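# Pour hazelnuts from small bowl into glass jar

## Task

Move all the hazelnuts out of the small bowl and into the open glass jar (pouring them is allowed), then put the bowl back so it rests directly on the table, either way up. The jar must finish upright and resting directly on the table. It counts as a failure if the bowl or jar is released or drops while nothing lies within a few millimetres beneath it, or if anything ends up off the table. Nothing may depend on the robot holding it in place at the end: open the hand and withdraw it once finished.

## Robot and tools

Robot: one arm carrying a five-finger right hand. Everything is steered through the hand point, a spot fixed to the palm 0.05 m in front of it, where the index pad meets the thumb tip in a pinch. The only camera is cam_wrist (504x504), and pictures arrive with every execute_actions, move and wait result unless pictures is set to false.

Frames. Scene frame: origin on the table top under the arm base, +z up, +y to the left when facing along +x. The base may be slightly tilted. Hand point frame: +z runs along the straightened fingers (they extend 0.06-0.07 m past the point), +y points out of the palm, +x runs across the palm from the thumb toward the little finger. Across the palm the hand extends 0.08 m on the little-finger side; on the thumb side 0.02 m when the thumb sits in front of the palm, up to 0.09 m otherwise. A wrist bracket on the little-finger side sticks 0.03 m beyond the point in +y and 0.11 m across the palm, and can bump objects. Rotating the hand, especially about x or y, shifts the point slightly.

The 14-number row (used by execute_actions and move), each value in [-1, 1], in this order: dx, dy, dz, rx, ry, rz, little, ring, middle, index, thumb_bend, thumb_turn, force_limit, speed. The first six are an offset, not a pose: a change relative to the hand point's pose printed in the most recent result that shows it (before any such result exists in the scene, and for a second call within one reply, relative to where the robot is when the action starts). They are expressed in the hand point's own axes; 1.0 equals 0.6 m for dx, dy, dz and 180 degrees for the rotation vector rx, ry, rz. All zeros therefore means go back to that reference pose, not stay put. The next six are absolute finger targets: +1 straight/open, -1 fully curled/closed; for thumb_turn +1 is beside the palm, -1 opposite the fingers. A pinch is roughly index -0.22, thumb_bend -0.75, thumb_turn -0.57. force_limit maps -1..+1 to a closing stop load of about 0..10 N at the fingertip (0..15 N for the two thumb motors); it never stops opening. speed maps -1..+1 to almost still..full speed (full travel in 0.6 s). Close at speed -0.9 or below for a gentle grip, since fast fingers overshoot the limit. A whole-hand wrap holds objects 0.035-0.08 m wide with the thumb turned in front first.

execute_actions: actions is an empty list (just report state), or one item. An action item has rows (1 to 15 rows) and steps (at most 15, default 15, each 1/30 s); every row is measured from the same reference pose, not chained, and the last row repeats to fill the steps. A wait item has only steps (up to 300), counted from the previous result, thinking time included. A refused call moves nothing.

move: target is one row as above (same offset rules). The hand point follows a straight path lasting 0.5 to 10 s, turning the short way; it does not avoid obstacles and may lag, drift or overshoot speed near full reach. speed is in m/s, 0.002 to 0.5 (default 0.25); rotation is capped at twice that in rad/s. stop_force (optional, 13 to 80 N) ends the path when the wrist senses that much extra resistance along the line to the target for two steps; the hand then backs up two steps and holds. It is unavailable in the first 0.2 s, unreliable on rotating moves, and should be left out when moving away from something being pressed. Only at very low speed may the target lie well past the contact. The result adds a move: line: done, contact, held, off_target, moving or fault, plus limits (paced = clipped; held = steps blocked) and the distance left to target.

wait: seconds 0 to 10, sends nothing. zoom_image: camera "cam_wrist", region [x0, y0, x1, y1] in pixels from the top-left, no larger than 504 by 504. show_instructions: no arguments, shows the reference page. finished_scene: scene number; irreversible, and it grades the scene.

Reading results. The state line gives end_effector_position (m), end_effector_quat_wxyz and velocities in the scene frame; the printed position can be a bit off at long reach. Hand target shows where the controller is heading. HELD marks steps not sent; pose unreachable means the clearance check altered or blocked a command. Wrist force and Wrist torque are in the hand frame, point from a pressed surface into the arm, include held weight and inertia, carry an offset up to about 5.5 N and noise up to about 3.4 N, and saturate near 100 N; no reading at the start is normal. hand_measured, hand_stopped_by (moving, target, force, stalled, fault) and hand_load_n list the six motors in row order. A dropped grip shows as loads near zero.

Behaviour. Each step the command is clipped to within 100 mm and 16 degrees of the measured pose, and motion trails commands by about 0.17 s; after an action the arm only continues to the last clipped pose, so check and resend. Motors move only when a target changes by 0.01 or more, then lock (holding at least 15 N). Resend the same values to keep a grip; to tighten, raise force_limit and target further closed than hand_measured; to loosen, target more open.

Avoid: the arm is stiff, so pressing even slightly past contact can trip a stop. An outside force of 150 N, or joint torque over its limit (pan and lift 293, elbow 133, wrists 48 N m, held weight included) halts the arm for 10 s. Motors warn at 70 °C and brake at 85 °C, so do not hold loads needlessly. Do not drop, slam or knock anything, keep everything on the table, approach slowly, and pour gently over the jar mouth. Loose objects may occasionally get a small push.

Each tool is called by a JSON object that holds its "op" and its "data", one argument or row to a line.

Reference images:

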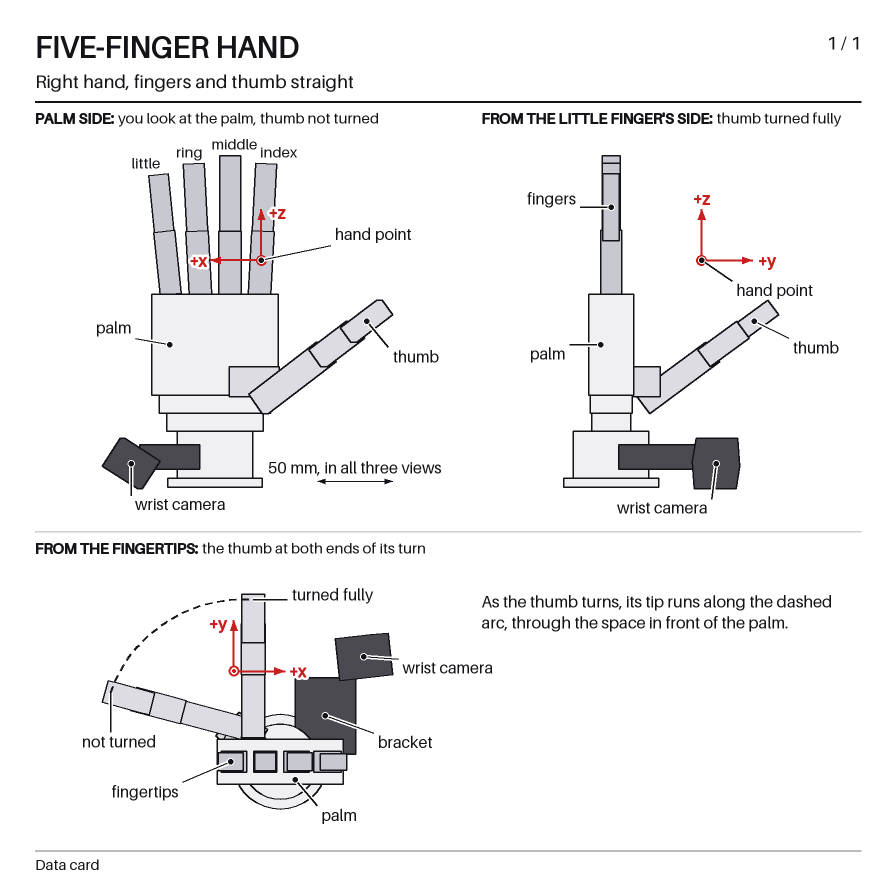

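## Session

{"op": "execute_actions", "data": {
  "actions": []
}}

Scene clock: 0.00 s of 6000.00 s.
end_effector_position=(+0.7294, +0.0168, +0.2289) hand_measured=(+1.000, +1.000, +1.000, +1.000, +1.000, +1.000) hand_load_n=(+0.0, +0.0, +0.0, +0.0, +0.0, +0.0) hand_stopped_by=(target, target, target, target, target, target) hand_force_limit=0.00 hand_speed=-0.80 end_effector_quat_wxyz=(-0.043, -0.621, +0.782, +0.027) end_effector_velocity=(-0.000, -0.000, -0.000) end_effector_angular_velocity=(-0.002, +0.001, +0.001)
Joint positions: [-0.215 -0.867  1.335  1.194  1.608 -3.157]
Joint velocities: [ 0.001  0.     0.    -0.     0.002 -0.   ]
Motor temperatures (°C, as the motors report them): [29 29 29 34 37 32]
Wrist force (N, on the end effector, along its own x y z axes, offset not removed): no reading
Wrist torque (N m, same axes, about the end effector's origin, offset not removed): no reading
Hand target: +0.729, +0.017, +0.229; -0.043, -0.621, +0.782, +0.027

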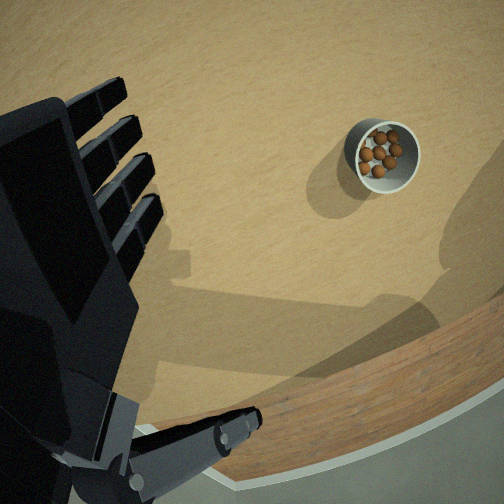

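{"op": "move", "data": {
  "target": [0,0,-0.2,0,0.22,0,1,1,1,1,1,1,0,0],
  "speed": 0.4
}}

Scene clock: 50.80 s of 6000.00 s.
end_effector_position=(+0.7416, +0.0178, +0.3483) hand_measured=(+1.000, +1.000, +1.000, +1.000, +1.000, +1.000) hand_load_n=(+0.0, +0.0, +0.0, +0.0, +0.0, +0.0) hand_stopped_by=(target, target, target, target, target, target) hand_force_limit=0.00 hand_speed=0.00 end_effector_quat_wxyz=(-0.304, -0.594, +0.722, -0.185) end_effector_velocity=(-0.000, -0.000, +0.001) end_effector_angular_velocity=(-0.010, +0.005, -0.003)
Joint positions: [ 0.003 -0.809  1.133  1.508  2.26  -2.88 ]
Joint velocities: [ 0.002  0.003 -0.001  0.009  0.008  0.009]
Motor temperatures (°C, as the motors report them): [29 29 29 34 37 32]
Wrist force (N, on the end effector, along its own x y z axes, offset not removed): [1.4 1.5 -3.2]
Wrist torque (N m, same axes, about the end effector's origin, offset not removed): [0.69 -0.26 0.23]
Hand target: +0.742, +0.018, +0.349; -0.305, -0.593, +0.721, -0.185
Off the commanded pose: 0.000 m, 0 deg.
After step 90, 46.30 s passed at rest.
move: done

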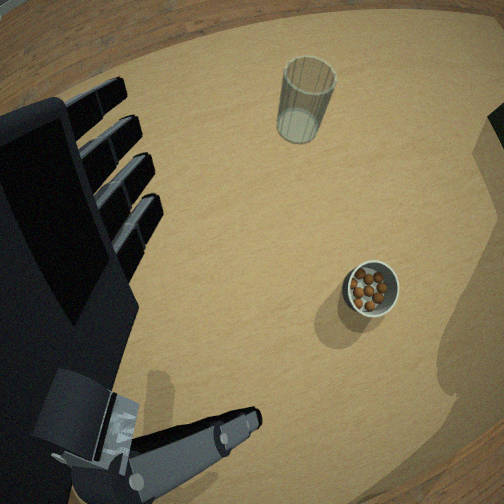

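{"op": "zoom_image", "data": {
  "camera": "cam_wrist",
  "region": [250, 30, 450, 350]
}}

Region (250, 30, 450, 350) of cam_wrist's 504x504 image, scaled by 1.575, with more detail than that image has; it fills the left 315 columns of this view, and the rest is white.

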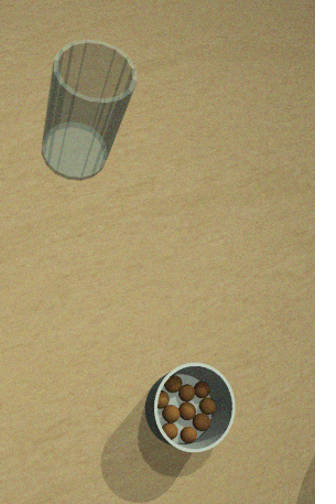

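{"op": "move", "data": {
  "target": [-0.165,-0.0235,0.187,0,0,0,1,1,1,1,1,1,0,0],
  "speed": 0.4
}}

{"op": "zoom_image", "data": {
  "camera": "cam_wrist",
  "region": [252, 0, 504, 400]
}}

Scene clock: 171.93 s of 6000.00 s.
end_effector_position=(+0.7415, +0.0181, +0.1984) hand_measured=(+1.000, +1.000, +1.000, +1.000, +1.000, +1.000) hand_load_n=(+0.0, +0.0, +0.0, +0.0, +0.0, +0.0) hand_stopped_by=(target, target, target, target, target, target) hand_force_limit=0.00 hand_speed=0.00 end_effector_quat_wxyz=(-0.304, -0.594, +0.722, -0.185) end_effector_velocity=(+0.000, +0.000, -0.002) end_effector_angular_velocity=(-0.000, -0.001, +0.001)
Joint positions: [ 0.003 -0.7    1.218  1.314  2.26  -2.88 ]
Joint velocities: [ 0.     0.002  0.001 -0.003  0.    -0.   ]
Motor temperatures (°C, as the motors report them): [29 29 29 34 37 32]
Wrist force (N, on the end effector, along its own x y z axes, offset not removed): [2.0 4.6 -1.7]
Wrist torque (N m, same axes, about the end effector's origin, offset not removed): [0.97 -0.43 0.33]
Hand target: +0.741, +0.018, +0.198; -0.304, -0.594, +0.722, -0.185
Off the commanded pose: 0.000 m, 0 deg.
After step 90, 117.00 s passed at rest.
move: done

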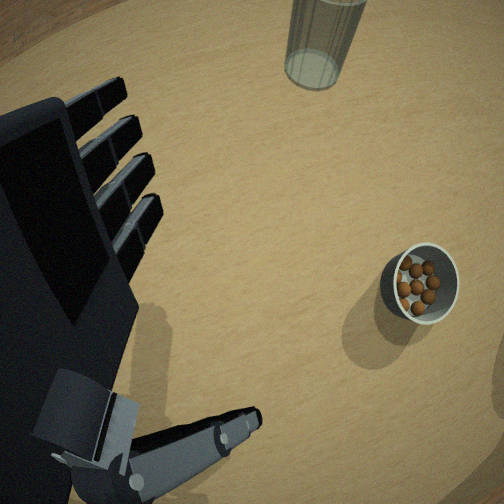

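Region (252, 0, 504, 400) of cam_wrist's 504x504 image, scaled by 1.260, with more detail than that image has; it fills the left 318 columns of this view, and the rest is white.

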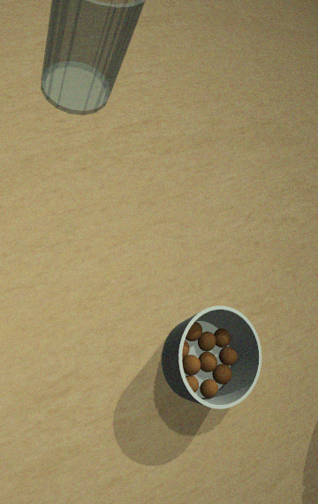

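{"op": "move", "data": {
  "target": [0.0222,0.194,0.0438,0,0,0,1,1,1,1,1,1,0,0],
  "speed": 0.4
}}

{"op": "zoom_image", "data": {
  "camera": "cam_wrist",
  "region": [150, 0, 450, 400]
}}

Scene clock: 215.93 s of 6000.00 s.
end_effector_position=(+0.6215, +0.0181, +0.1985) hand_measured=(+1.000, +1.000, +1.000, +1.000, +1.000, +1.000) hand_load_n=(+0.0, +0.0, +0.0, +0.0, +0.0, +0.0) hand_stopped_by=(target, target, target, target, target, target) hand_force_limit=0.00 hand_speed=0.00 end_effector_quat_wxyz=(-0.304, -0.594, +0.722, -0.185) end_effector_velocity=(-0.002, +0.000, +0.000) end_effector_angular_velocity=(+0.000, +0.000, +0.002)
Joint positions: [-0.002 -0.866  1.537  1.158  2.262 -2.885]
Joint velocities: [ 0.    -0.004  0.006 -0.004  0.    -0.002]
Motor temperatures (°C, as the motors report them): [29 29 29 34 37 32]
Wrist force (N, on the end effector, along its own x y z axes, offset not removed): [3.3 -0.5 -4.4]
Wrist torque (N m, same axes, about the end effector's origin, offset not removed): [0.41 -0.64 0.22]
Hand target: +0.621, +0.018, +0.198; -0.304, -0.594, +0.722, -0.185
Off the commanded pose: 0.000 m, 0 deg.
After step 90, 39.93 s passed at rest.
move: done

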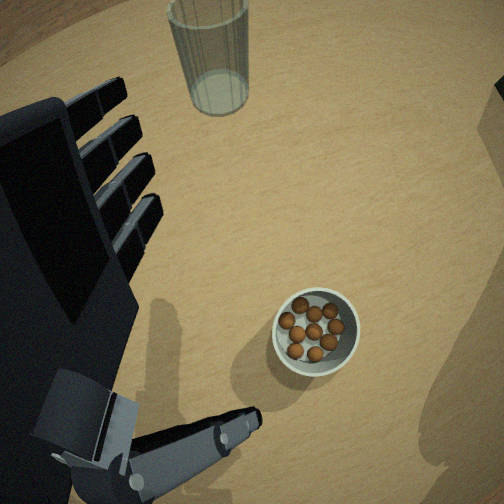

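Region (150, 0, 450, 400) of cam_wrist's 504x504 image, scaled by 1.260, with more detail than that image has; it fills the left 378 columns of this view, and the rest is white.

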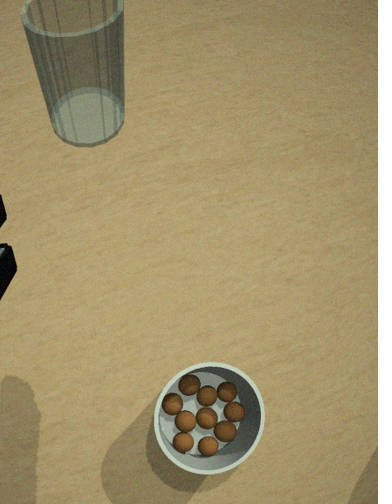

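{"op": "move", "data": {
  "target": [-0.0848,0.3288,0.0334,0.5196,0.179,-0.2668,1,1,1,1,1,-1,0,0.5],
  "speed": 0.4
}}

Scene clock: 339.07 s of 6000.00 s.
end_effector_position=(+0.4312, +0.0885, +0.1683) hand_measured=(+1.000, +1.000, +1.000, +1.000, +1.000, -1.000) hand_load_n=(+0.0, +0.0, +0.0, +0.0, +0.0, +0.0) hand_stopped_by=(target, target, target, target, target, target) hand_force_limit=0.00 hand_speed=0.50 end_effector_quat_wxyz=(+0.002, +0.766, -0.002, +0.642) end_effector_velocity=(-0.000, -0.001, -0.001) end_effector_angular_velocity=(+0.002, -0.002, +0.016)
Joint positions: [-0.116 -1.69   2.822 -0.958  1.431 -4.74 ]
Joint velocities: [-0.039 -0.011  0.012 -0.001 -0.054 -0.008]
Motor temperatures (°C, as the motors report them): [29 29 29 34 37 32]
Wrist force (N, on the end effector, along its own x y z axes, offset not removed): [0.7 -0.2 -0.5]
Wrist torque (N m, same axes, about the end effector's origin, offset not removed): [0.11 -0.30 0.12]
Hand target: +0.431, +0.088, +0.168; +0.001, +0.766, -0.001, +0.642
Off the commanded pose: 0.001 m, 0 deg.
After step 90, 117.00 s passed at rest.
move: done

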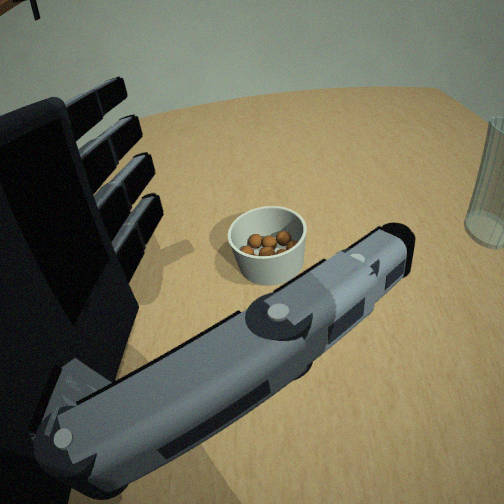

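{"op": "zoom_image", "data": {
  "camera": "cam_wrist",
  "region": [197, 177, 347, 327]
}}

Region (197, 177, 347, 327) of cam_wrist's 504x504 image, scaled by 3.360, with more detail than that image has.

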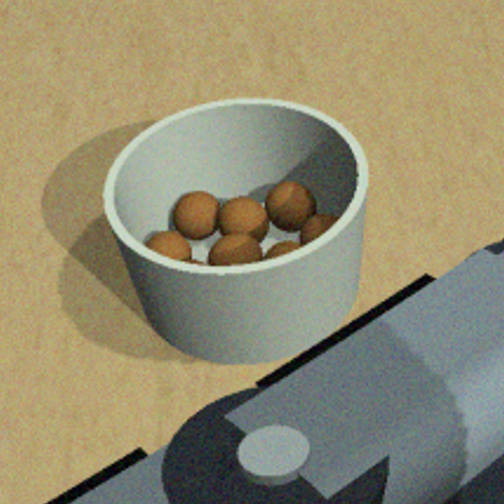

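{"op": "move", "data": {
  "target": [-0.169,0,0.0975,0,0.022,0,1,1,1,1,1,-1,0,0.5],
  "speed": 0.25
}}

Scene clock: 406.43 s of 6000.00 s.
end_effector_position=(+0.4710, +0.0884, +0.0590) hand_measured=(+1.000, +1.000, +1.000, +1.000, +1.000, -1.000) hand_load_n=(+0.0, +0.0, +0.0, +0.0, +0.0, +0.0) hand_stopped_by=(target, target, target, target, target, target) hand_force_limit=0.00 hand_speed=0.50 end_effector_quat_wxyz=(+0.002, +0.744, -0.002, +0.668) end_effector_velocity=(+0.001, +0.000, -0.002) end_effector_angular_velocity=(-0.003, -0.014, +0.001)
Joint positions: [-0.09  -1.032  2.801 -1.663  1.455 -4.727]
Joint velocities: [ 0.     0.029  0.    -0.044  0.    -0.001]
Motor temperatures (°C, as the motors report them): [29 29 29 34 37 32]
Wrist force (N, on the end effector, along its own x y z axes, offset not removed): [-1.1 -1.0 -2.8]
Wrist torque (N m, same axes, about the end effector's origin, offset not removed): [0.27 0.05 0.06]
Hand target: +0.471, +0.088, +0.059; +0.002, +0.744, -0.002, +0.668
Off the commanded pose: 0.001 m, 0 deg.
After step 90, 63.17 s passed at rest.
move: done

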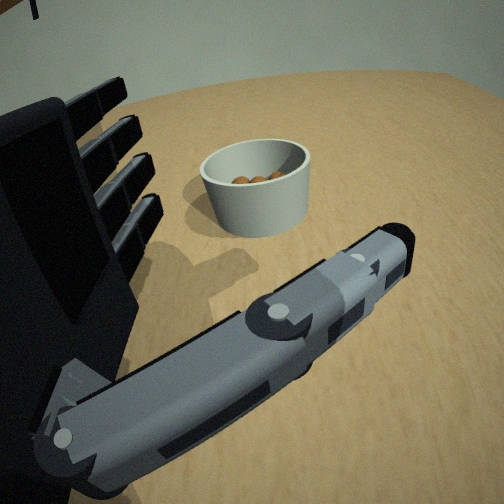

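{"op": "zoom_image", "data": {
  "camera": "cam_wrist",
  "region": [150, 100, 350, 300]
}}

Region (150, 100, 350, 300) of cam_wrist's 504x504 image, scaled by 2.520, with more detail than that image has.

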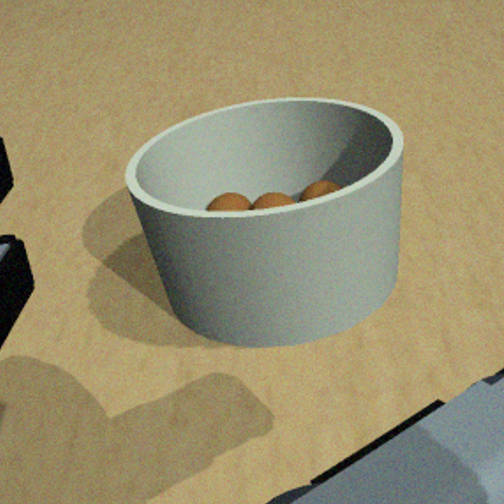

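{"op": "move", "data": {
  "target": [-0.0235,0,0.0025,0,0,0,1,1,1,1,1,-1,0,0.5],
  "speed": 0.05
}}

{"op": "move", "data": {
  "target": [-0.05,0,0.0054,0,0,0,1,1,1,1,1,-1,0,0.5],
  "speed": 0.005,
  "stop_force": 13
}}

Scene clock: 447.57 s of 6000.00 s.
end_effector_position=(+0.4709, +0.0884, +0.0452) hand_measured=(+1.000, +1.000, +1.000, +1.000, +1.000, -1.000) hand_load_n=(+0.0, +0.0, +0.0, +0.0, +0.0, +0.0) hand_stopped_by=(target, target, target, target, target, target) hand_force_limit=0.00 hand_speed=0.50 end_effector_quat_wxyz=(+0.002, +0.744, -0.002, +0.668) end_effector_velocity=(-0.001, -0.000, -0.003) end_effector_angular_velocity=(-0.000, +0.000, -0.001)
Joint positions: [-0.09  -0.967  2.796 -1.723  1.455 -4.727]
Joint velocities: [ 0.     0.013 -0.    -0.013  0.001 -0.   ]
Motor temperatures (°C, as the motors report them): [29 29 29 34 37 32]
Wrist force (N, on the end effector, along its own x y z axes, offset not removed): [3.6 0.4 -1.9]
Wrist torque (N m, same axes, about the end effector's origin, offset not removed): [0.43 -0.74 0.45]
Hand target: +0.471, +0.088, +0.045; +0.002, +0.744, -0.002, +0.668
Off the commanded pose: 0.000 m, 0 deg.
After step 90, 37.33 s passed at rest.
move: done

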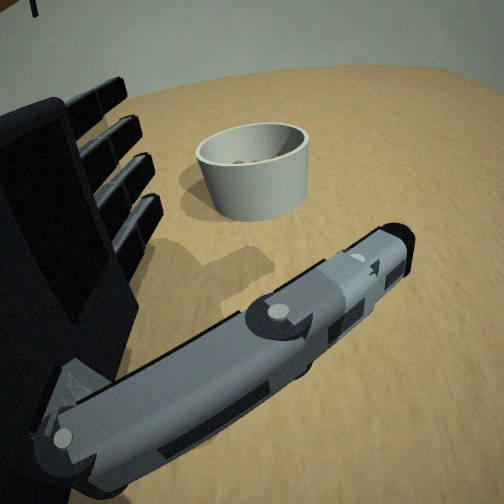

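Scene clock: 453.83 s of 6000.00 s.
end_effector_position=(+0.4711, +0.0884, +0.0161) hand_measured=(+1.000, +1.000, +1.000, +1.000, +1.000, -1.000) hand_load_n=(+0.0, +0.0, +0.0, +0.0, +0.0, +0.0) hand_stopped_by=(target, target, target, target, target, target) hand_force_limit=0.00 hand_speed=0.50 end_effector_quat_wxyz=(+0.002, +0.744, -0.002, +0.668) end_effector_velocity=(+0.000, -0.000, +0.001) end_effector_angular_velocity=(-0.000, +0.001, -0.001)
Joint positions: [-0.091 -0.836  2.781 -1.839  1.455 -4.727]
Joint velocities: [ 0.    -0.006 -0.     0.007  0.001 -0.   ]
Motor temperatures (°C, as the motors report them): [29 29 29 34 37 32]
Wrist force (N, on the end effector, along its own x y z axes, offset not removed): [20.4 3.4 -13.9]
Wrist torque (N m, same axes, about the end effector's origin, offset not removed): [1.56 0.64 1.47]
Hand target: +0.471, +0.088, +0.016; +0.002, +0.744, -0.002, +0.668
Off the commanded pose: 0.001 m, 0 deg.
move: contact

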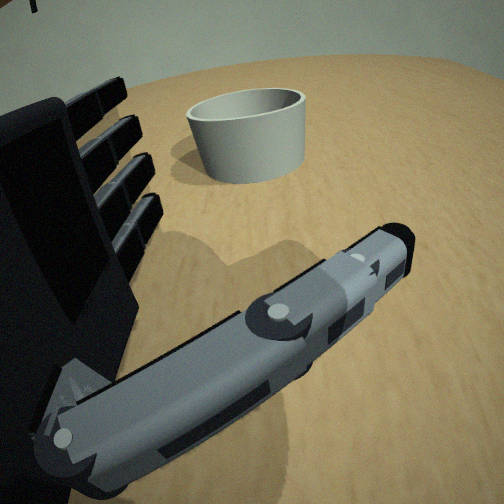

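{"op": "zoom_image", "data": {
  "camera": "cam_wrist",
  "region": [150, 50, 350, 250]
}}

Region (150, 50, 350, 250) of cam_wrist's 504x504 image, scaled by 2.520, with more detail than that image has.

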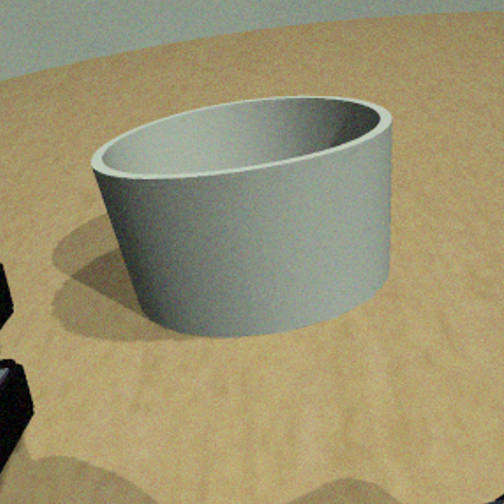

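{"op": "move", "data": {
  "target": [0.01,0,-0.001,0,0,0,1,1,1,1,1,-1,0,0.5],
  "speed": 0.03
}}

{"op": "move", "data": {
  "target": [0.015,0.004,0.14,0,0,0,1,1,1,1,1,-1,0,0.5],
  "speed": 0.1
}}

Scene clock: 506.17 s of 6000.00 s.
end_effector_position=(+0.4711, +0.0884, +0.0218) hand_measured=(+1.000, +1.000, +1.000, +1.000, +1.000, -1.000) hand_load_n=(+0.0, +0.0, +0.0, +0.0, +0.0, +0.0) hand_stopped_by=(target, target, target, target, target, target) hand_force_limit=0.00 hand_speed=0.50 end_effector_quat_wxyz=(+0.002, +0.744, -0.002, +0.668) end_effector_velocity=(+0.002, -0.001, +0.003) end_effector_angular_velocity=(-0.001, -0.002, -0.001)
Joint positions: [-0.091 -0.861  2.784 -1.818  1.455 -4.727]
Joint velocities: [-0.001 -0.012 -0.001  0.011  0.    -0.   ]
Motor temperatures (°C, as the motors report them): [29 29 29 34 37 32]
Wrist force (N, on the end effector, along its own x y z axes, offset not removed): [-0.9 2.1 -4.3]
Wrist torque (N m, same axes, about the end effector's origin, offset not removed): [0.81 0.14 0.19]
Hand target: +0.471, +0.088, +0.022; +0.002, +0.744, -0.002, +0.668
Off the commanded pose: 0.000 m, 0 deg.
After step 90, 48.63 s passed at rest.
move: done

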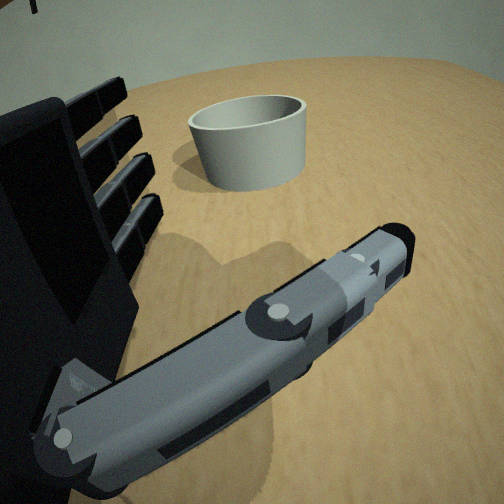

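Scene clock: 507.50 s of 6000.00 s.
end_effector_position=(+0.5552, +0.0856, +0.0215) hand_measured=(+1.000, +1.000, +1.000, +1.000, +1.000, -1.000) hand_load_n=(+0.0, +0.0, +0.0, +0.0, +0.0, +0.0) hand_stopped_by=(target, target, target, target, target, target) hand_force_limit=0.00 hand_speed=0.50 end_effector_quat_wxyz=(+0.002, +0.744, -0.002, +0.668) end_effector_velocity=(+0.003, +0.000, -0.000) end_effector_angular_velocity=(-0.000, +0.000, +0.001)
Joint positions: [-0.063 -0.942  2.635 -1.588  1.482 -4.725]
Joint velocities: [ 0.001 -0.001 -0.006  0.007  0.001 -0.   ]
Motor temperatures (°C, as the motors report them): [29 29 29 34 37 32]
Wrist force (N, on the end effector, along its own x y z axes, offset not removed): [3.3 -0.3 -5.0]
Wrist torque (N m, same axes, about the end effector's origin, offset not removed): [0.57 -0.50 0.41]
Hand target: +0.556, +0.086, +0.021; +0.002, +0.744, -0.002, +0.668
Off the commanded pose: 0.000 m, 0 deg.
move: done

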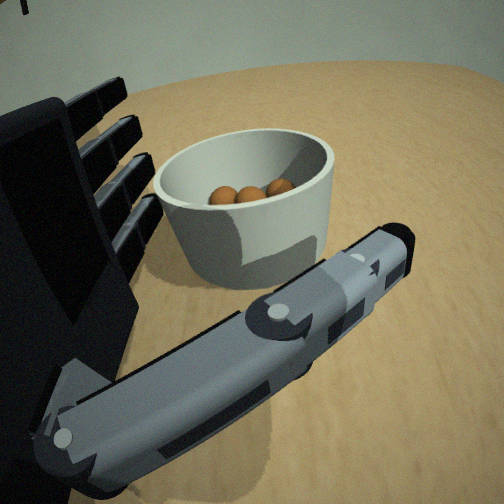

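{"op": "move", "data": {
  "target": [0.006,0,0.055,0,0,0,1,1,1,1,1,-1,0,0.5],
  "speed": 0.06
}}

Scene clock: 520.43 s of 6000.00 s.
end_effector_position=(+0.5881, +0.0855, +0.0215) hand_measured=(+1.000, +1.000, +1.000, +1.000, +1.000, -1.000) hand_load_n=(+0.0, +0.0, +0.0, +0.0, +0.0, +0.0) hand_stopped_by=(target, target, target, target, target, target) hand_force_limit=0.00 hand_speed=0.50 end_effector_quat_wxyz=(+0.002, +0.744, -0.002, +0.668) end_effector_velocity=(+0.004, -0.000, +0.000) end_effector_angular_velocity=(-0.001, -0.002, -0.001)
Joint positions: [-0.054 -0.952  2.576 -1.519  1.492 -4.724]
Joint velocities: [ 0.001 -0.    -0.006  0.005  0.001 -0.001]
Motor temperatures (°C, as the motors report them): [29 29 29 34 37 32]
Wrist force (N, on the end effector, along its own x y z axes, offset not removed): [0.2 0.9 -2.4]
Wrist torque (N m, same axes, about the end effector's origin, offset not removed): [0.50 -0.12 0.20]
Hand target: +0.588, +0.086, +0.022; +0.002, +0.744, -0.002, +0.668
Off the commanded pose: 0.000 m, 0 deg.
After step 90, 8.93 s passed at rest.
move: done

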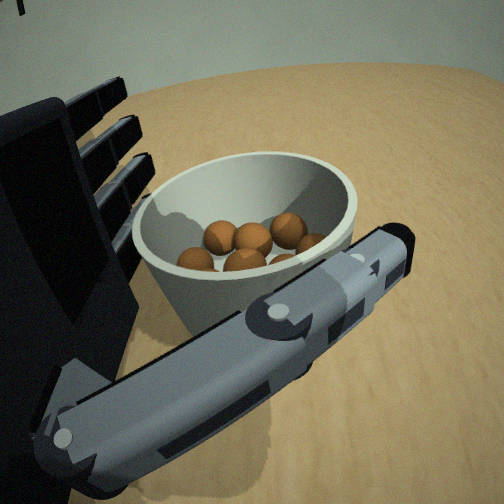

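{"op": "execute_actions", "data": {
  "actions": [
    {"rows": [[0,0,0.006,0,0,0,1,1,1,1,1,-1,0.3,-0.4],[0,0,0.006,0,0,0,1,1,1,1,1,-1,0.3,-0.4],[0,0,0.006,0,0,0,1,1,1,1,1,-1,0.3,-0.4],[0,0,0.006,0,0,0,1,1,1,1,1,-1,0.3,-0.4],[0,0,0.006,0,0,0,1,1,-1,-1,-0.6,-1,0.3,-0.4]], "steps": 15}
  ]
}}

{"op": "wait", "data": {
  "seconds": 1.2
}}

Scene clock: 534.93 s of 6000.00 s.
end_effector_position=(+0.5916, +0.0855, +0.0212) hand_measured=(+1.000, +1.000, +0.736, +0.736, +0.834, -1.000) hand_load_n=(+0.0, +0.0, +0.0, +0.0, +0.5, +0.0) hand_stopped_by=(target, target, moving, moving, moving, target) hand_force_limit=0.30 hand_speed=-0.40 end_effector_quat_wxyz=(+0.002, +0.744, -0.002, +0.668) end_effector_velocity=(+0.001, +0.000, -0.000) end_effector_angular_velocity=(-0.001, -0.000, +0.001)
Joint positions: [-0.053 -0.952  2.569 -1.513  1.492 -4.723]
Joint velocities: [ 0.     0.001 -0.001 -0.    -0.    -0.001]
Motor temperatures (°C, as the motors report them): [29 29 29 34 37 32]
Wrist force (N, on the end effector, along its own x y z axes, offset not removed): [2.2 3.5 -6.4]
Wrist torque (N m, same axes, about the end effector's origin, offset not removed): [0.95 -0.26 0.37]
Hand target: +0.592, +0.085, +0.021; +0.002, +0.744, -0.002, +0.668
Off the commanded pose: 0.000 m, 0 deg.
Steps of this call (steps 1 to 90: nothing new was sent; then 11.00 s passed at rest; steps 91 to 105: all 15 steps of this action). Readings (end_effector_position | what the end effector reports):
91: (+0.5884, +0.0855, +0.0215) | hand_measured=(+1.000, +1.000, +1.000, +1.000, +1.000, -1.000) hand_load_n=(+0.0, +0.0, +0.0, +0.0, +0.0, +0.0) hand_stopped_by=(target, target, target, target, target, target) hand_force_limit=0.30 hand_speed=-0.40
92: (+0.5889, +0.0855, +0.0215) | hand_measured=(+1.000, +1.000, +1.000, +1.000, +1.000, -1.000) hand_load_n=(+0.0, +0.0, +0.0, +0.0, +0.0, +0.0) hand_stopped_by=(target, target, target, target, target, target) hand_force_limit=0.30 hand_speed=-0.40
94: (+0.5901, +0.0855, +0.0214) | hand_measured=(+1.000, +1.000, +1.000, +1.000, +1.000, -1.000) hand_load_n=(+0.0, +0.0, +0.0, +0.0, +0.0, +0.0) hand_stopped_by=(target, target, target, target, target, target) hand_force_limit=0.30 hand_speed=-0.40
98: (+0.5912, +0.0855, +0.0213) | hand_measured=(+1.000, +1.000, +0.970, +0.970, +0.980, -1.000) hand_load_n=(+0.0, +0.0, +0.0, +0.0, +0.0, +0.0) hand_stopped_by=(target, target, moving, moving, moving, target) hand_force_limit=0.30 hand_speed=-0.40
105: the state above

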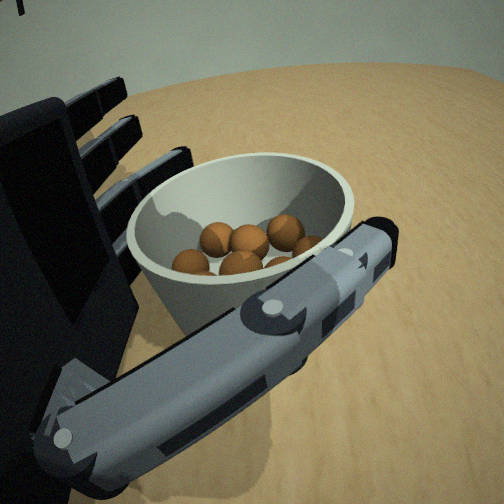

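Scene clock: 536.13 s of 6000.00 s.
end_effector_position=(+0.5917, +0.0855, +0.0211) hand_measured=(+1.000, +1.000, +0.374, +0.372, +0.634, -1.000) hand_load_n=(+0.0, +0.0, +7.5, +6.5, +16.5, +1.5) hand_stopped_by=(target, target, force, force, force, target) hand_force_limit=0.30 hand_speed=-0.40 end_effector_quat_wxyz=(+0.002, +0.744, -0.002, +0.668) end_effector_velocity=(-0.001, -0.000, -0.000) end_effector_angular_velocity=(-0.000, +0.001, +0.001)
Joint positions: [-0.053 -0.952  2.569 -1.513  1.492 -4.723]
Joint velocities: [-0.001  0.     0.001 -0.    -0.001 -0.   ]
Motor temperatures (°C, as the motors report them): [29 29 29 34 37 32]
Wrist force (N, on the end effector, along its own x y z axes, offset not removed): [-1.9 0.5 -4.1]
Wrist torque (N m, same axes, about the end effector's origin, offset not removed): [0.48 -0.04 0.10]
Hand target: +0.592, +0.085, +0.021; +0.002, +0.744, -0.002, +0.668
Off the commanded pose: 0.000 m, 0 deg.
Steps of this call (steps 1 to 36: nothing new was sent). Readings (end_effector_position | what the end effector reports):
1: (+0.5917, +0.0855, +0.0211) | hand_measured=(+1.000, +1.000, +0.704, +0.704, +0.814, -1.000) hand_load_n=(+0.0, +0.0, +0.0, +0.0, +0.5, +0.0) hand_stopped_by=(target, target, moving, moving, moving, target) hand_force_limit=0.30 hand_speed=-0.40
2: (+0.5917, +0.0855, +0.0211) | hand_measured=(+1.000, +1.000, +0.670, +0.670, +0.792, -1.000) hand_load_n=(+0.0, +0.0, +0.0, +0.0, +0.5, +0.0) hand_stopped_by=(target, target, moving, moving, moving, target) hand_force_limit=0.30 hand_speed=-0.40
4: (+0.5917, +0.0855, +0.0211) | hand_measured=(+1.000, +1.000, +0.604, +0.604, +0.750, -1.000) hand_load_n=(+0.0, +0.0, +0.0, +0.0, +0.5, +0.0) hand_stopped_by=(target, target, moving, moving, moving, target) hand_force_limit=0.30 hand_speed=-0.40
8: (+0.5917, +0.0855, +0.0211) | hand_measured=(+1.000, +1.000, +0.470, +0.470, +0.666, -1.000) hand_load_n=(+0.0, +0.0, +0.0, +0.0, +0.5, +0.0) hand_stopped_by=(target, target, moving, moving, moving, target) hand_force_limit=0.30 hand_speed=-0.40
36: the state above

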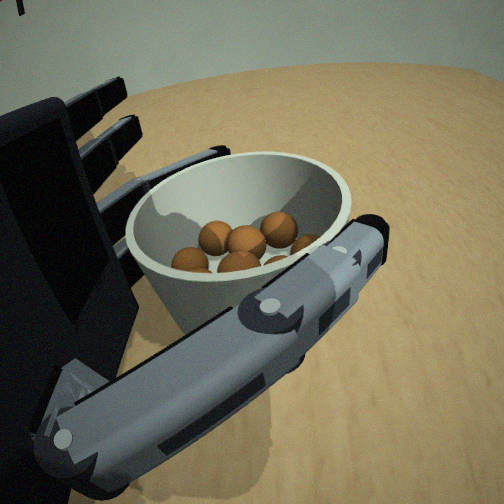

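{"op": "execute_actions", "data": {
  "actions": [
    {"rows": [[0,0,0,0,0,0,1,1,-0.9,-0.9,-0.6,-1,0.9,-0.6]], "steps": 15}
  ]
}}

Scene clock: 546.60 s of 6000.00 s.
end_effector_position=(+0.5917, +0.0855, +0.0211) hand_measured=(+1.000, +1.000, +0.356, +0.348, +0.638, -1.000) hand_load_n=(+0.0, +0.0, +8.5, +11.0, +21.5, +0.5) hand_stopped_by=(target, target, force, force, force, target) hand_force_limit=0.90 hand_speed=-0.60 end_effector_quat_wxyz=(+0.002, +0.744, -0.002, +0.668) end_effector_velocity=(-0.000, -0.000, -0.000) end_effector_angular_velocity=(-0.001, +0.001, -0.000)
Joint positions: [-0.053 -0.952  2.569 -1.513  1.492 -4.723]
Joint velocities: [-0.001 -0.     0.     0.001 -0.001 -0.001]
Motor temperatures (°C, as the motors report them): [29 29 29 34 37 32]
Wrist force (N, on the end effector, along its own x y z axes, offset not removed): [-1.1 2.1 -2.8]
Wrist torque (N m, same axes, about the end effector's origin, offset not removed): [0.69 -0.09 0.28]
Hand target: +0.592, +0.085, +0.021; +0.002, +0.744, -0.002, +0.668
Off the commanded pose: 0.000 m, 0 deg.
Steps of this call (steps 1 to 90: nothing new was sent; then 6.97 s passed at rest; steps 91 to 105: all 15 steps of this action). Readings (end_effector_position | what the end effector reports):
91: (+0.5917, +0.0855, +0.0211) | hand_measured=(+1.000, +1.000, +0.374, +0.372, +0.634, -1.000) hand_load_n=(+0.0, +0.0, +7.5, +6.5, +16.5, +1.5) hand_stopped_by=(target, target, moving, moving, force, target) hand_force_limit=0.90 hand_speed=-0.60
92: (+0.5917, +0.0855, +0.0211) | hand_measured=(+1.000, +1.000, +0.374, +0.372, +0.634, -1.000) hand_load_n=(+0.0, +0.0, +7.5, +6.5, +16.5, +1.5) hand_stopped_by=(target, target, moving, moving, force, target) hand_force_limit=0.90 hand_speed=-0.60
94: (+0.5917, +0.0855, +0.0211) | hand_measured=(+1.000, +1.000, +0.354, +0.354, +0.636, -1.000) hand_load_n=(+0.0, +0.0, +10.0, +9.0, +21.5, +1.5) hand_stopped_by=(target, target, force, moving, force, target) hand_force_limit=0.90 hand_speed=-0.60
98: (+0.5917, +0.0855, +0.0211) | hand_measured=(+1.000, +1.000, +0.356, +0.348, +0.638, -1.000) hand_load_n=(+0.0, +0.0, +8.5, +11.0, +21.5, +0.5) hand_stopped_by=(target, target, force, force, force, target) hand_force_limit=0.90 hand_speed=-0.60
105: the state above

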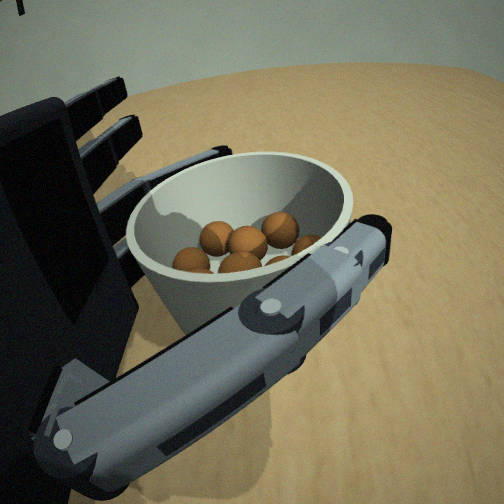

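Lift a little to test the grip.

{"op": "move", "data": {
  "target": [0.05,0,-0.0054,0,0,0,1,1,-0.9,-0.9,-0.6,-1,0.9,-0.6],
  "speed": 0.04
}}

Scene clock: 553.37 s of 6000.00 s.
end_effector_position=(+0.5917, +0.0855, +0.0509) hand_measured=(+1.000, +1.000, +0.356, +0.348, +0.638, -1.000) hand_load_n=(+0.0, +0.0, +8.5, +11.0, +21.5, +0.5) hand_stopped_by=(target, target, force, force, force, target) hand_force_limit=0.90 hand_speed=-0.60 end_effector_quat_wxyz=(+0.002, +0.744, -0.002, +0.668) end_effector_velocity=(-0.000, -0.001, +0.003) end_effector_angular_velocity=(-0.000, +0.000, -0.003)
Joint positions: [-0.053 -1.042  2.579 -1.432  1.493 -4.723]
Joint velocities: [-0.001 -0.009  0.     0.009  0.003  0.   ]
Motor temperatures (°C, as the motors report them): [29 29 29 34 37 32]
Wrist force (N, on the end effector, along its own x y z axes, offset not removed): [-2.6 3.0 -6.5]
Wrist torque (N m, same axes, about the end effector's origin, offset not removed): [1.03 0.18 0.28]
Hand target: +0.592, +0.085, +0.051; +0.002, +0.744, -0.002, +0.668
Off the commanded pose: 0.000 m, 0 deg.
After step 90, 2.63 s passed at rest.
move: done

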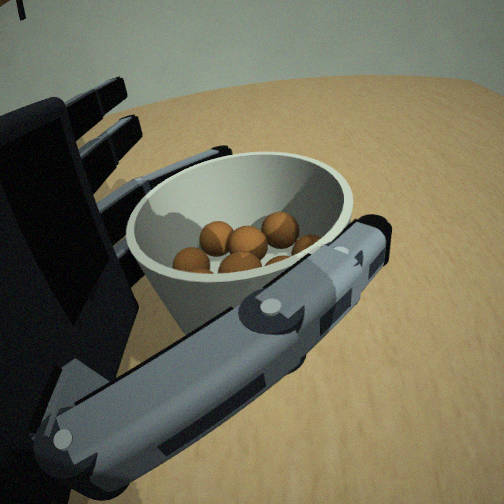

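{"op": "move", "data": {
  "target": [0.264,0.3425,-0.02,0,0,0,1,1,-0.9,-0.9,-0.6,-1,0.9,-0.6],
  "speed": 0.15
}}

Scene clock: 640.73 s of 6000.00 s.
end_effector_position=(+0.5963, -0.1194, +0.2090) hand_measured=(+1.000, +1.000, +0.356, +0.348, +0.638, -1.000) hand_load_n=(+0.0, +0.0, +8.5, +11.0, +21.5, +0.5) hand_stopped_by=(target, target, force, force, force, target) hand_force_limit=0.90 hand_speed=-0.60 end_effector_quat_wxyz=(+0.002, +0.744, -0.002, +0.668) end_effector_velocity=(-0.001, -0.002, +0.000) end_effector_angular_velocity=(+0.003, +0.003, +0.001)
Joint positions: [-0.679 -1.533  2.585 -0.915  0.87  -4.803]
Joint velocities: [-0.007 -0.003 -0.001  0.01  -0.008 -0.002]
Motor temperatures (°C, as the motors report them): [29 29 29 34 37 32]
Wrist force (N, on the end effector, along its own x y z axes, offset not removed): [-0.9 0.4 -2.9]
Wrist torque (N m, same axes, about the end effector's origin, offset not removed): [0.43 -0.16 0.28]
Hand target: +0.596, -0.120, +0.209; +0.002, +0.744, -0.002, +0.668
Off the commanded pose: 0.001 m, 0 deg.
After step 90, 82.07 s passed at rest.
move: done

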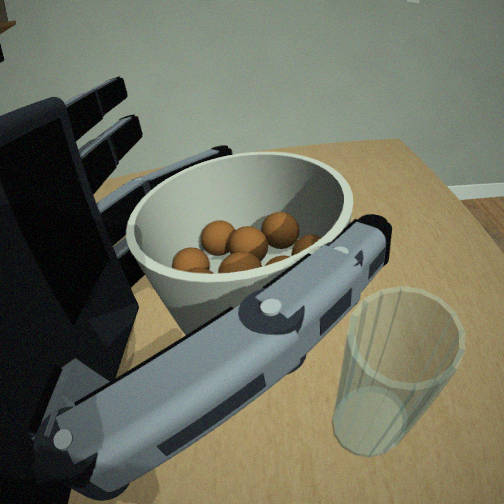

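{"op": "zoom_image", "data": {
  "camera": "cam_wrist",
  "region": [304, 260, 504, 480]
}}

Region (304, 260, 504, 480) of cam_wrist's 504x504 image, scaled by 2.291, with more detail than that image has; it fills the left 458 columns of this view, and the rest is white.

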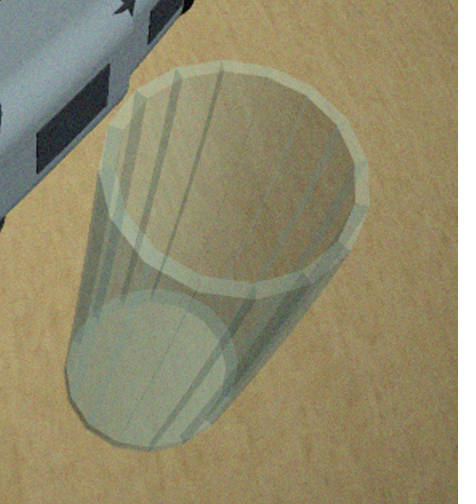

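{"op": "move", "data": {
  "target": [0.002,0.0385,0,0,0,0.3333,1,1,-0.9,-0.9,-0.6,-1,0.9,-0.6],
  "speed": 0.2
}}

Scene clock: 695.30 s of 6000.00 s.
end_effector_position=(+0.5966, -0.1423, +0.2101) hand_measured=(+1.000, +1.000, +0.356, +0.348, +0.638, -1.000) hand_load_n=(+0.0, +0.0, +8.5, +10.5, +22.0, +0.0) hand_stopped_by=(target, target, force, force, force, target) hand_force_limit=0.90 hand_speed=-0.60 end_effector_quat_wxyz=(-0.332, +0.644, -0.373, +0.579) end_effector_velocity=(+0.000, +0.000, -0.000) end_effector_angular_velocity=(+0.013, -0.001, -0.001)
Joint positions: [-0.853 -1.572  2.506 -0.771  0.699 -3.794]
Joint velocities: [-0.002  0.001 -0.    -0.002 -0.003  0.014]
Motor temperatures (°C, as the motors report them): [29 29 29 34 37 32]
Wrist force (N, on the end effector, along its own x y z axes, offset not removed): [0.7 3.1 -3.5]
Wrist torque (N m, same axes, about the end effector's origin, offset not removed): [0.50 -0.26 0.38]
Hand target: +0.597, -0.142, +0.210; -0.333, +0.643, -0.374, +0.579
Off the commanded pose: 0.000 m, 0 deg.
After step 90, 48.47 s passed at rest.
move: done

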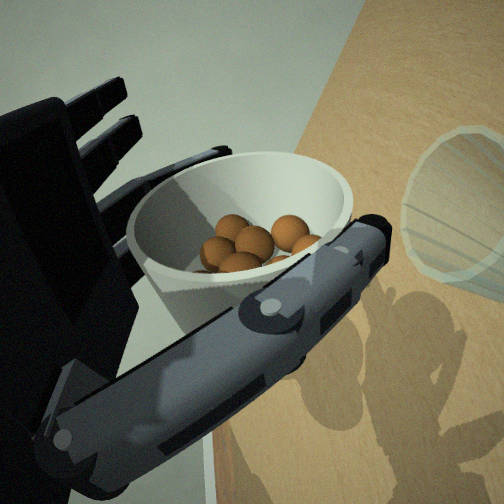

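{"op": "move", "data": {
  "target": [0.0147,0.0085,0,0,0,0.111,1,1,-0.9,-0.9,-0.6,-1,0.9,-0.6],
  "speed": 0.08
}}

Scene clock: 709.53 s of 6000.00 s.
end_effector_position=(+0.5966, -0.1524, +0.2101) hand_measured=(+1.000, +1.000, +0.356, +0.348, +0.638, -1.000) hand_load_n=(+0.0, +0.0, +8.5, +10.5, +22.0, -0.5) hand_stopped_by=(target, target, force, force, force, target) hand_force_limit=0.90 hand_speed=-0.60 end_effector_quat_wxyz=(-0.427, +0.570, -0.479, +0.513) end_effector_velocity=(+0.001, -0.003, +0.001) end_effector_angular_velocity=(+0.010, -0.003, -0.003)
Joint positions: [-0.916 -1.539  2.48  -0.765  0.637 -3.464]
Joint velocities: [-0.003  0.002 -0.003 -0.003 -0.002  0.014]
Motor temperatures (°C, as the motors report them): [29 29 29 34 37 32]
Wrist force (N, on the end effector, along its own x y z axes, offset not removed): [1.3 3.2 -2.8]
Wrist torque (N m, same axes, about the end effector's origin, offset not removed): [0.66 -0.44 0.26]
Hand target: +0.597, -0.152, +0.210; -0.428, +0.569, -0.479, +0.513
Off the commanded pose: 0.000 m, 0 deg.
After step 90, 8.70 s passed at rest.
move: done

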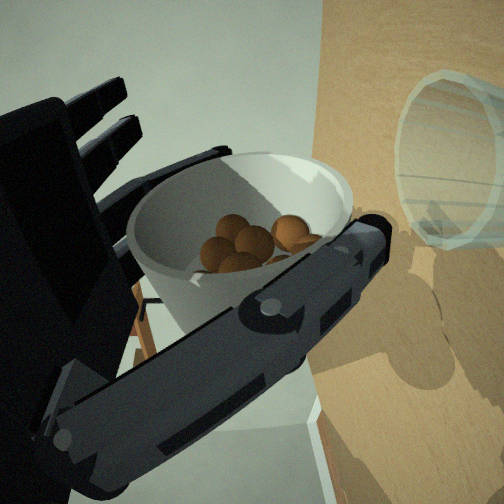

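{"op": "move", "data": {
  "target": [0.0167,0.003,0,0,0,0.0833,1,1,-0.9,-0.9,-0.6,-1,0.9,-0.6],
  "speed": 0.05
}}

Scene clock: 732.63 s of 6000.00 s.
end_effector_position=(+0.5966, -0.1625, +0.2101) hand_measured=(+1.000, +1.000, +0.356, +0.348, +0.638, -1.000) hand_load_n=(+0.0, +0.0, +8.5, +10.0, +22.0, -0.5) hand_stopped_by=(target, target, force, force, force, target) hand_force_limit=0.90 hand_speed=-0.60 end_effector_quat_wxyz=(+0.490, -0.503, +0.549, -0.454) end_effector_velocity=(-0.000, +0.000, +0.000) end_effector_angular_velocity=(+0.013, -0.001, +0.001)
Joint positions: [-0.961 -1.501  2.461 -0.772  0.592 -3.218]
Joint velocities: [-0.001  0.002 -0.    -0.002 -0.004  0.013]
Motor temperatures (°C, as the motors report them): [29 29 29 34 37 32]
Wrist force (N, on the end effector, along its own x y z axes, offset not removed): [0.6 1.2 -4.6]
Wrist torque (N m, same axes, about the end effector's origin, offset not removed): [0.43 -0.20 0.16]
Hand target: +0.597, -0.163, +0.210; +0.490, -0.502, +0.549, -0.453
Off the commanded pose: 0.000 m, 0 deg.
After step 330, 9.20 s passed at rest.
move: done

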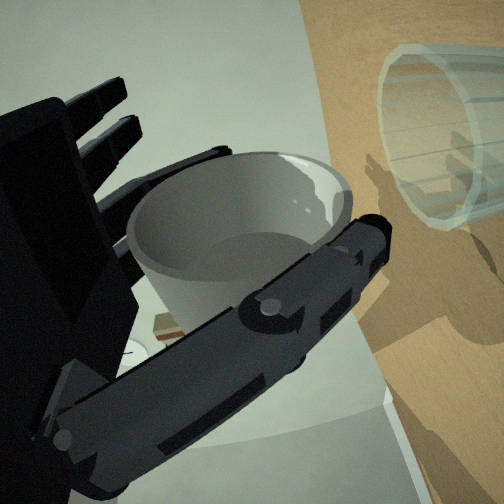

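{"op": "move", "data": {
  "target": [0.0332,-0.0029,0,0,0,0.139,1,1,-0.9,-0.9,-0.6,-1,0.9,-0.6],
  "speed": 0.08
}}

Scene clock: 745.67 s of 6000.00 s.
end_effector_position=(+0.5966, -0.1824, +0.2103) hand_measured=(+1.000, +1.000, +0.356, +0.348, +0.638, -1.000) hand_load_n=(+0.0, +0.0, +8.5, +10.0, +22.0, -1.0) hand_stopped_by=(target, target, force, force, force, target) hand_force_limit=0.90 hand_speed=-0.60 end_effector_quat_wxyz=(+0.576, -0.372, +0.645, -0.337) end_effector_velocity=(-0.000, -0.001, -0.000) end_effector_angular_velocity=(+0.014, -0.001, -0.004)
Joint positions: [-1.025 -1.423  2.43  -0.799  0.529 -2.807]
Joint velocities: [-0.003  0.003  0.    -0.004 -0.     0.015]
Motor temperatures (°C, as the motors report them): [29 29 29 34 37 32]
Wrist force (N, on the end effector, along its own x y z axes, offset not removed): [2.8 2.8 -5.3]
Wrist torque (N m, same axes, about the end effector's origin, offset not removed): [0.70 -0.24 0.22]
Hand target: +0.597, -0.182, +0.210; +0.577, -0.372, +0.645, -0.337
Off the commanded pose: 0.000 m, 0 deg.
After step 90, 6.97 s passed at rest.
move: done

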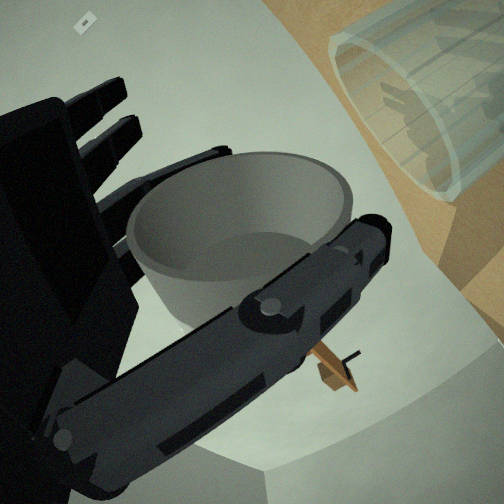

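{"op": "move", "data": {
  "target": [-0.0993,0.0382,0,0,0,-0.6667,1,1,-0.9,-0.9,-0.6,-1,0.9,-0.6],
  "speed": 0.4
}}

Scene clock: 759.10 s of 6000.00 s.
end_effector_position=(+0.5975, -0.1195, +0.2198) hand_measured=(+1.000, +1.000, +0.356, +0.348, +0.638, -1.000) hand_load_n=(+0.0, +0.0, +8.5, +11.0, +21.5, +0.5) hand_stopped_by=(target, target, force, force, force, target) hand_force_limit=0.90 hand_speed=-0.60 end_effector_quat_wxyz=(+0.003, +0.744, -0.000, +0.668) end_effector_velocity=(-0.000, +0.000, -0.000) end_effector_angular_velocity=(-0.012, +0.002, +0.001)
Joint positions: [-0.677 -1.559  2.576 -0.88   0.873 -4.808]
Joint velocities: [ 0.002  0.001  0.     0.001  0.003 -0.013]
Motor temperatures (°C, as the motors report them): [29 29 29 34 37 32]
Wrist force (N, on the end effector, along its own x y z axes, offset not removed): [-2.8 1.0 -6.9]
Wrist torque (N m, same axes, about the end effector's origin, offset not removed): [0.83 0.18 0.20]
Hand target: +0.597, -0.120, +0.220; +0.004, +0.744, +0.000, +0.668
Off the commanded pose: 0.001 m, 0 deg.
After step 90, 7.17 s passed at rest.
move: done

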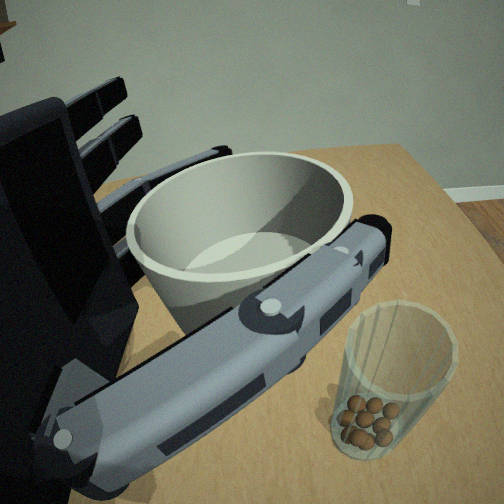

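{"op": "zoom_image", "data": {
  "camera": "cam_wrist",
  "region": [314, 370, 434, 480]
}}

Region (314, 370, 434, 480) of cam_wrist's 504x504 image, scaled by 4.200, with more detail than that image has; it fills the top 462 rows of this view, and the rest is white.

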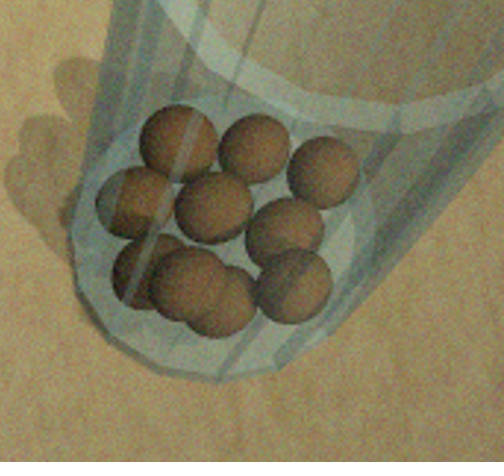

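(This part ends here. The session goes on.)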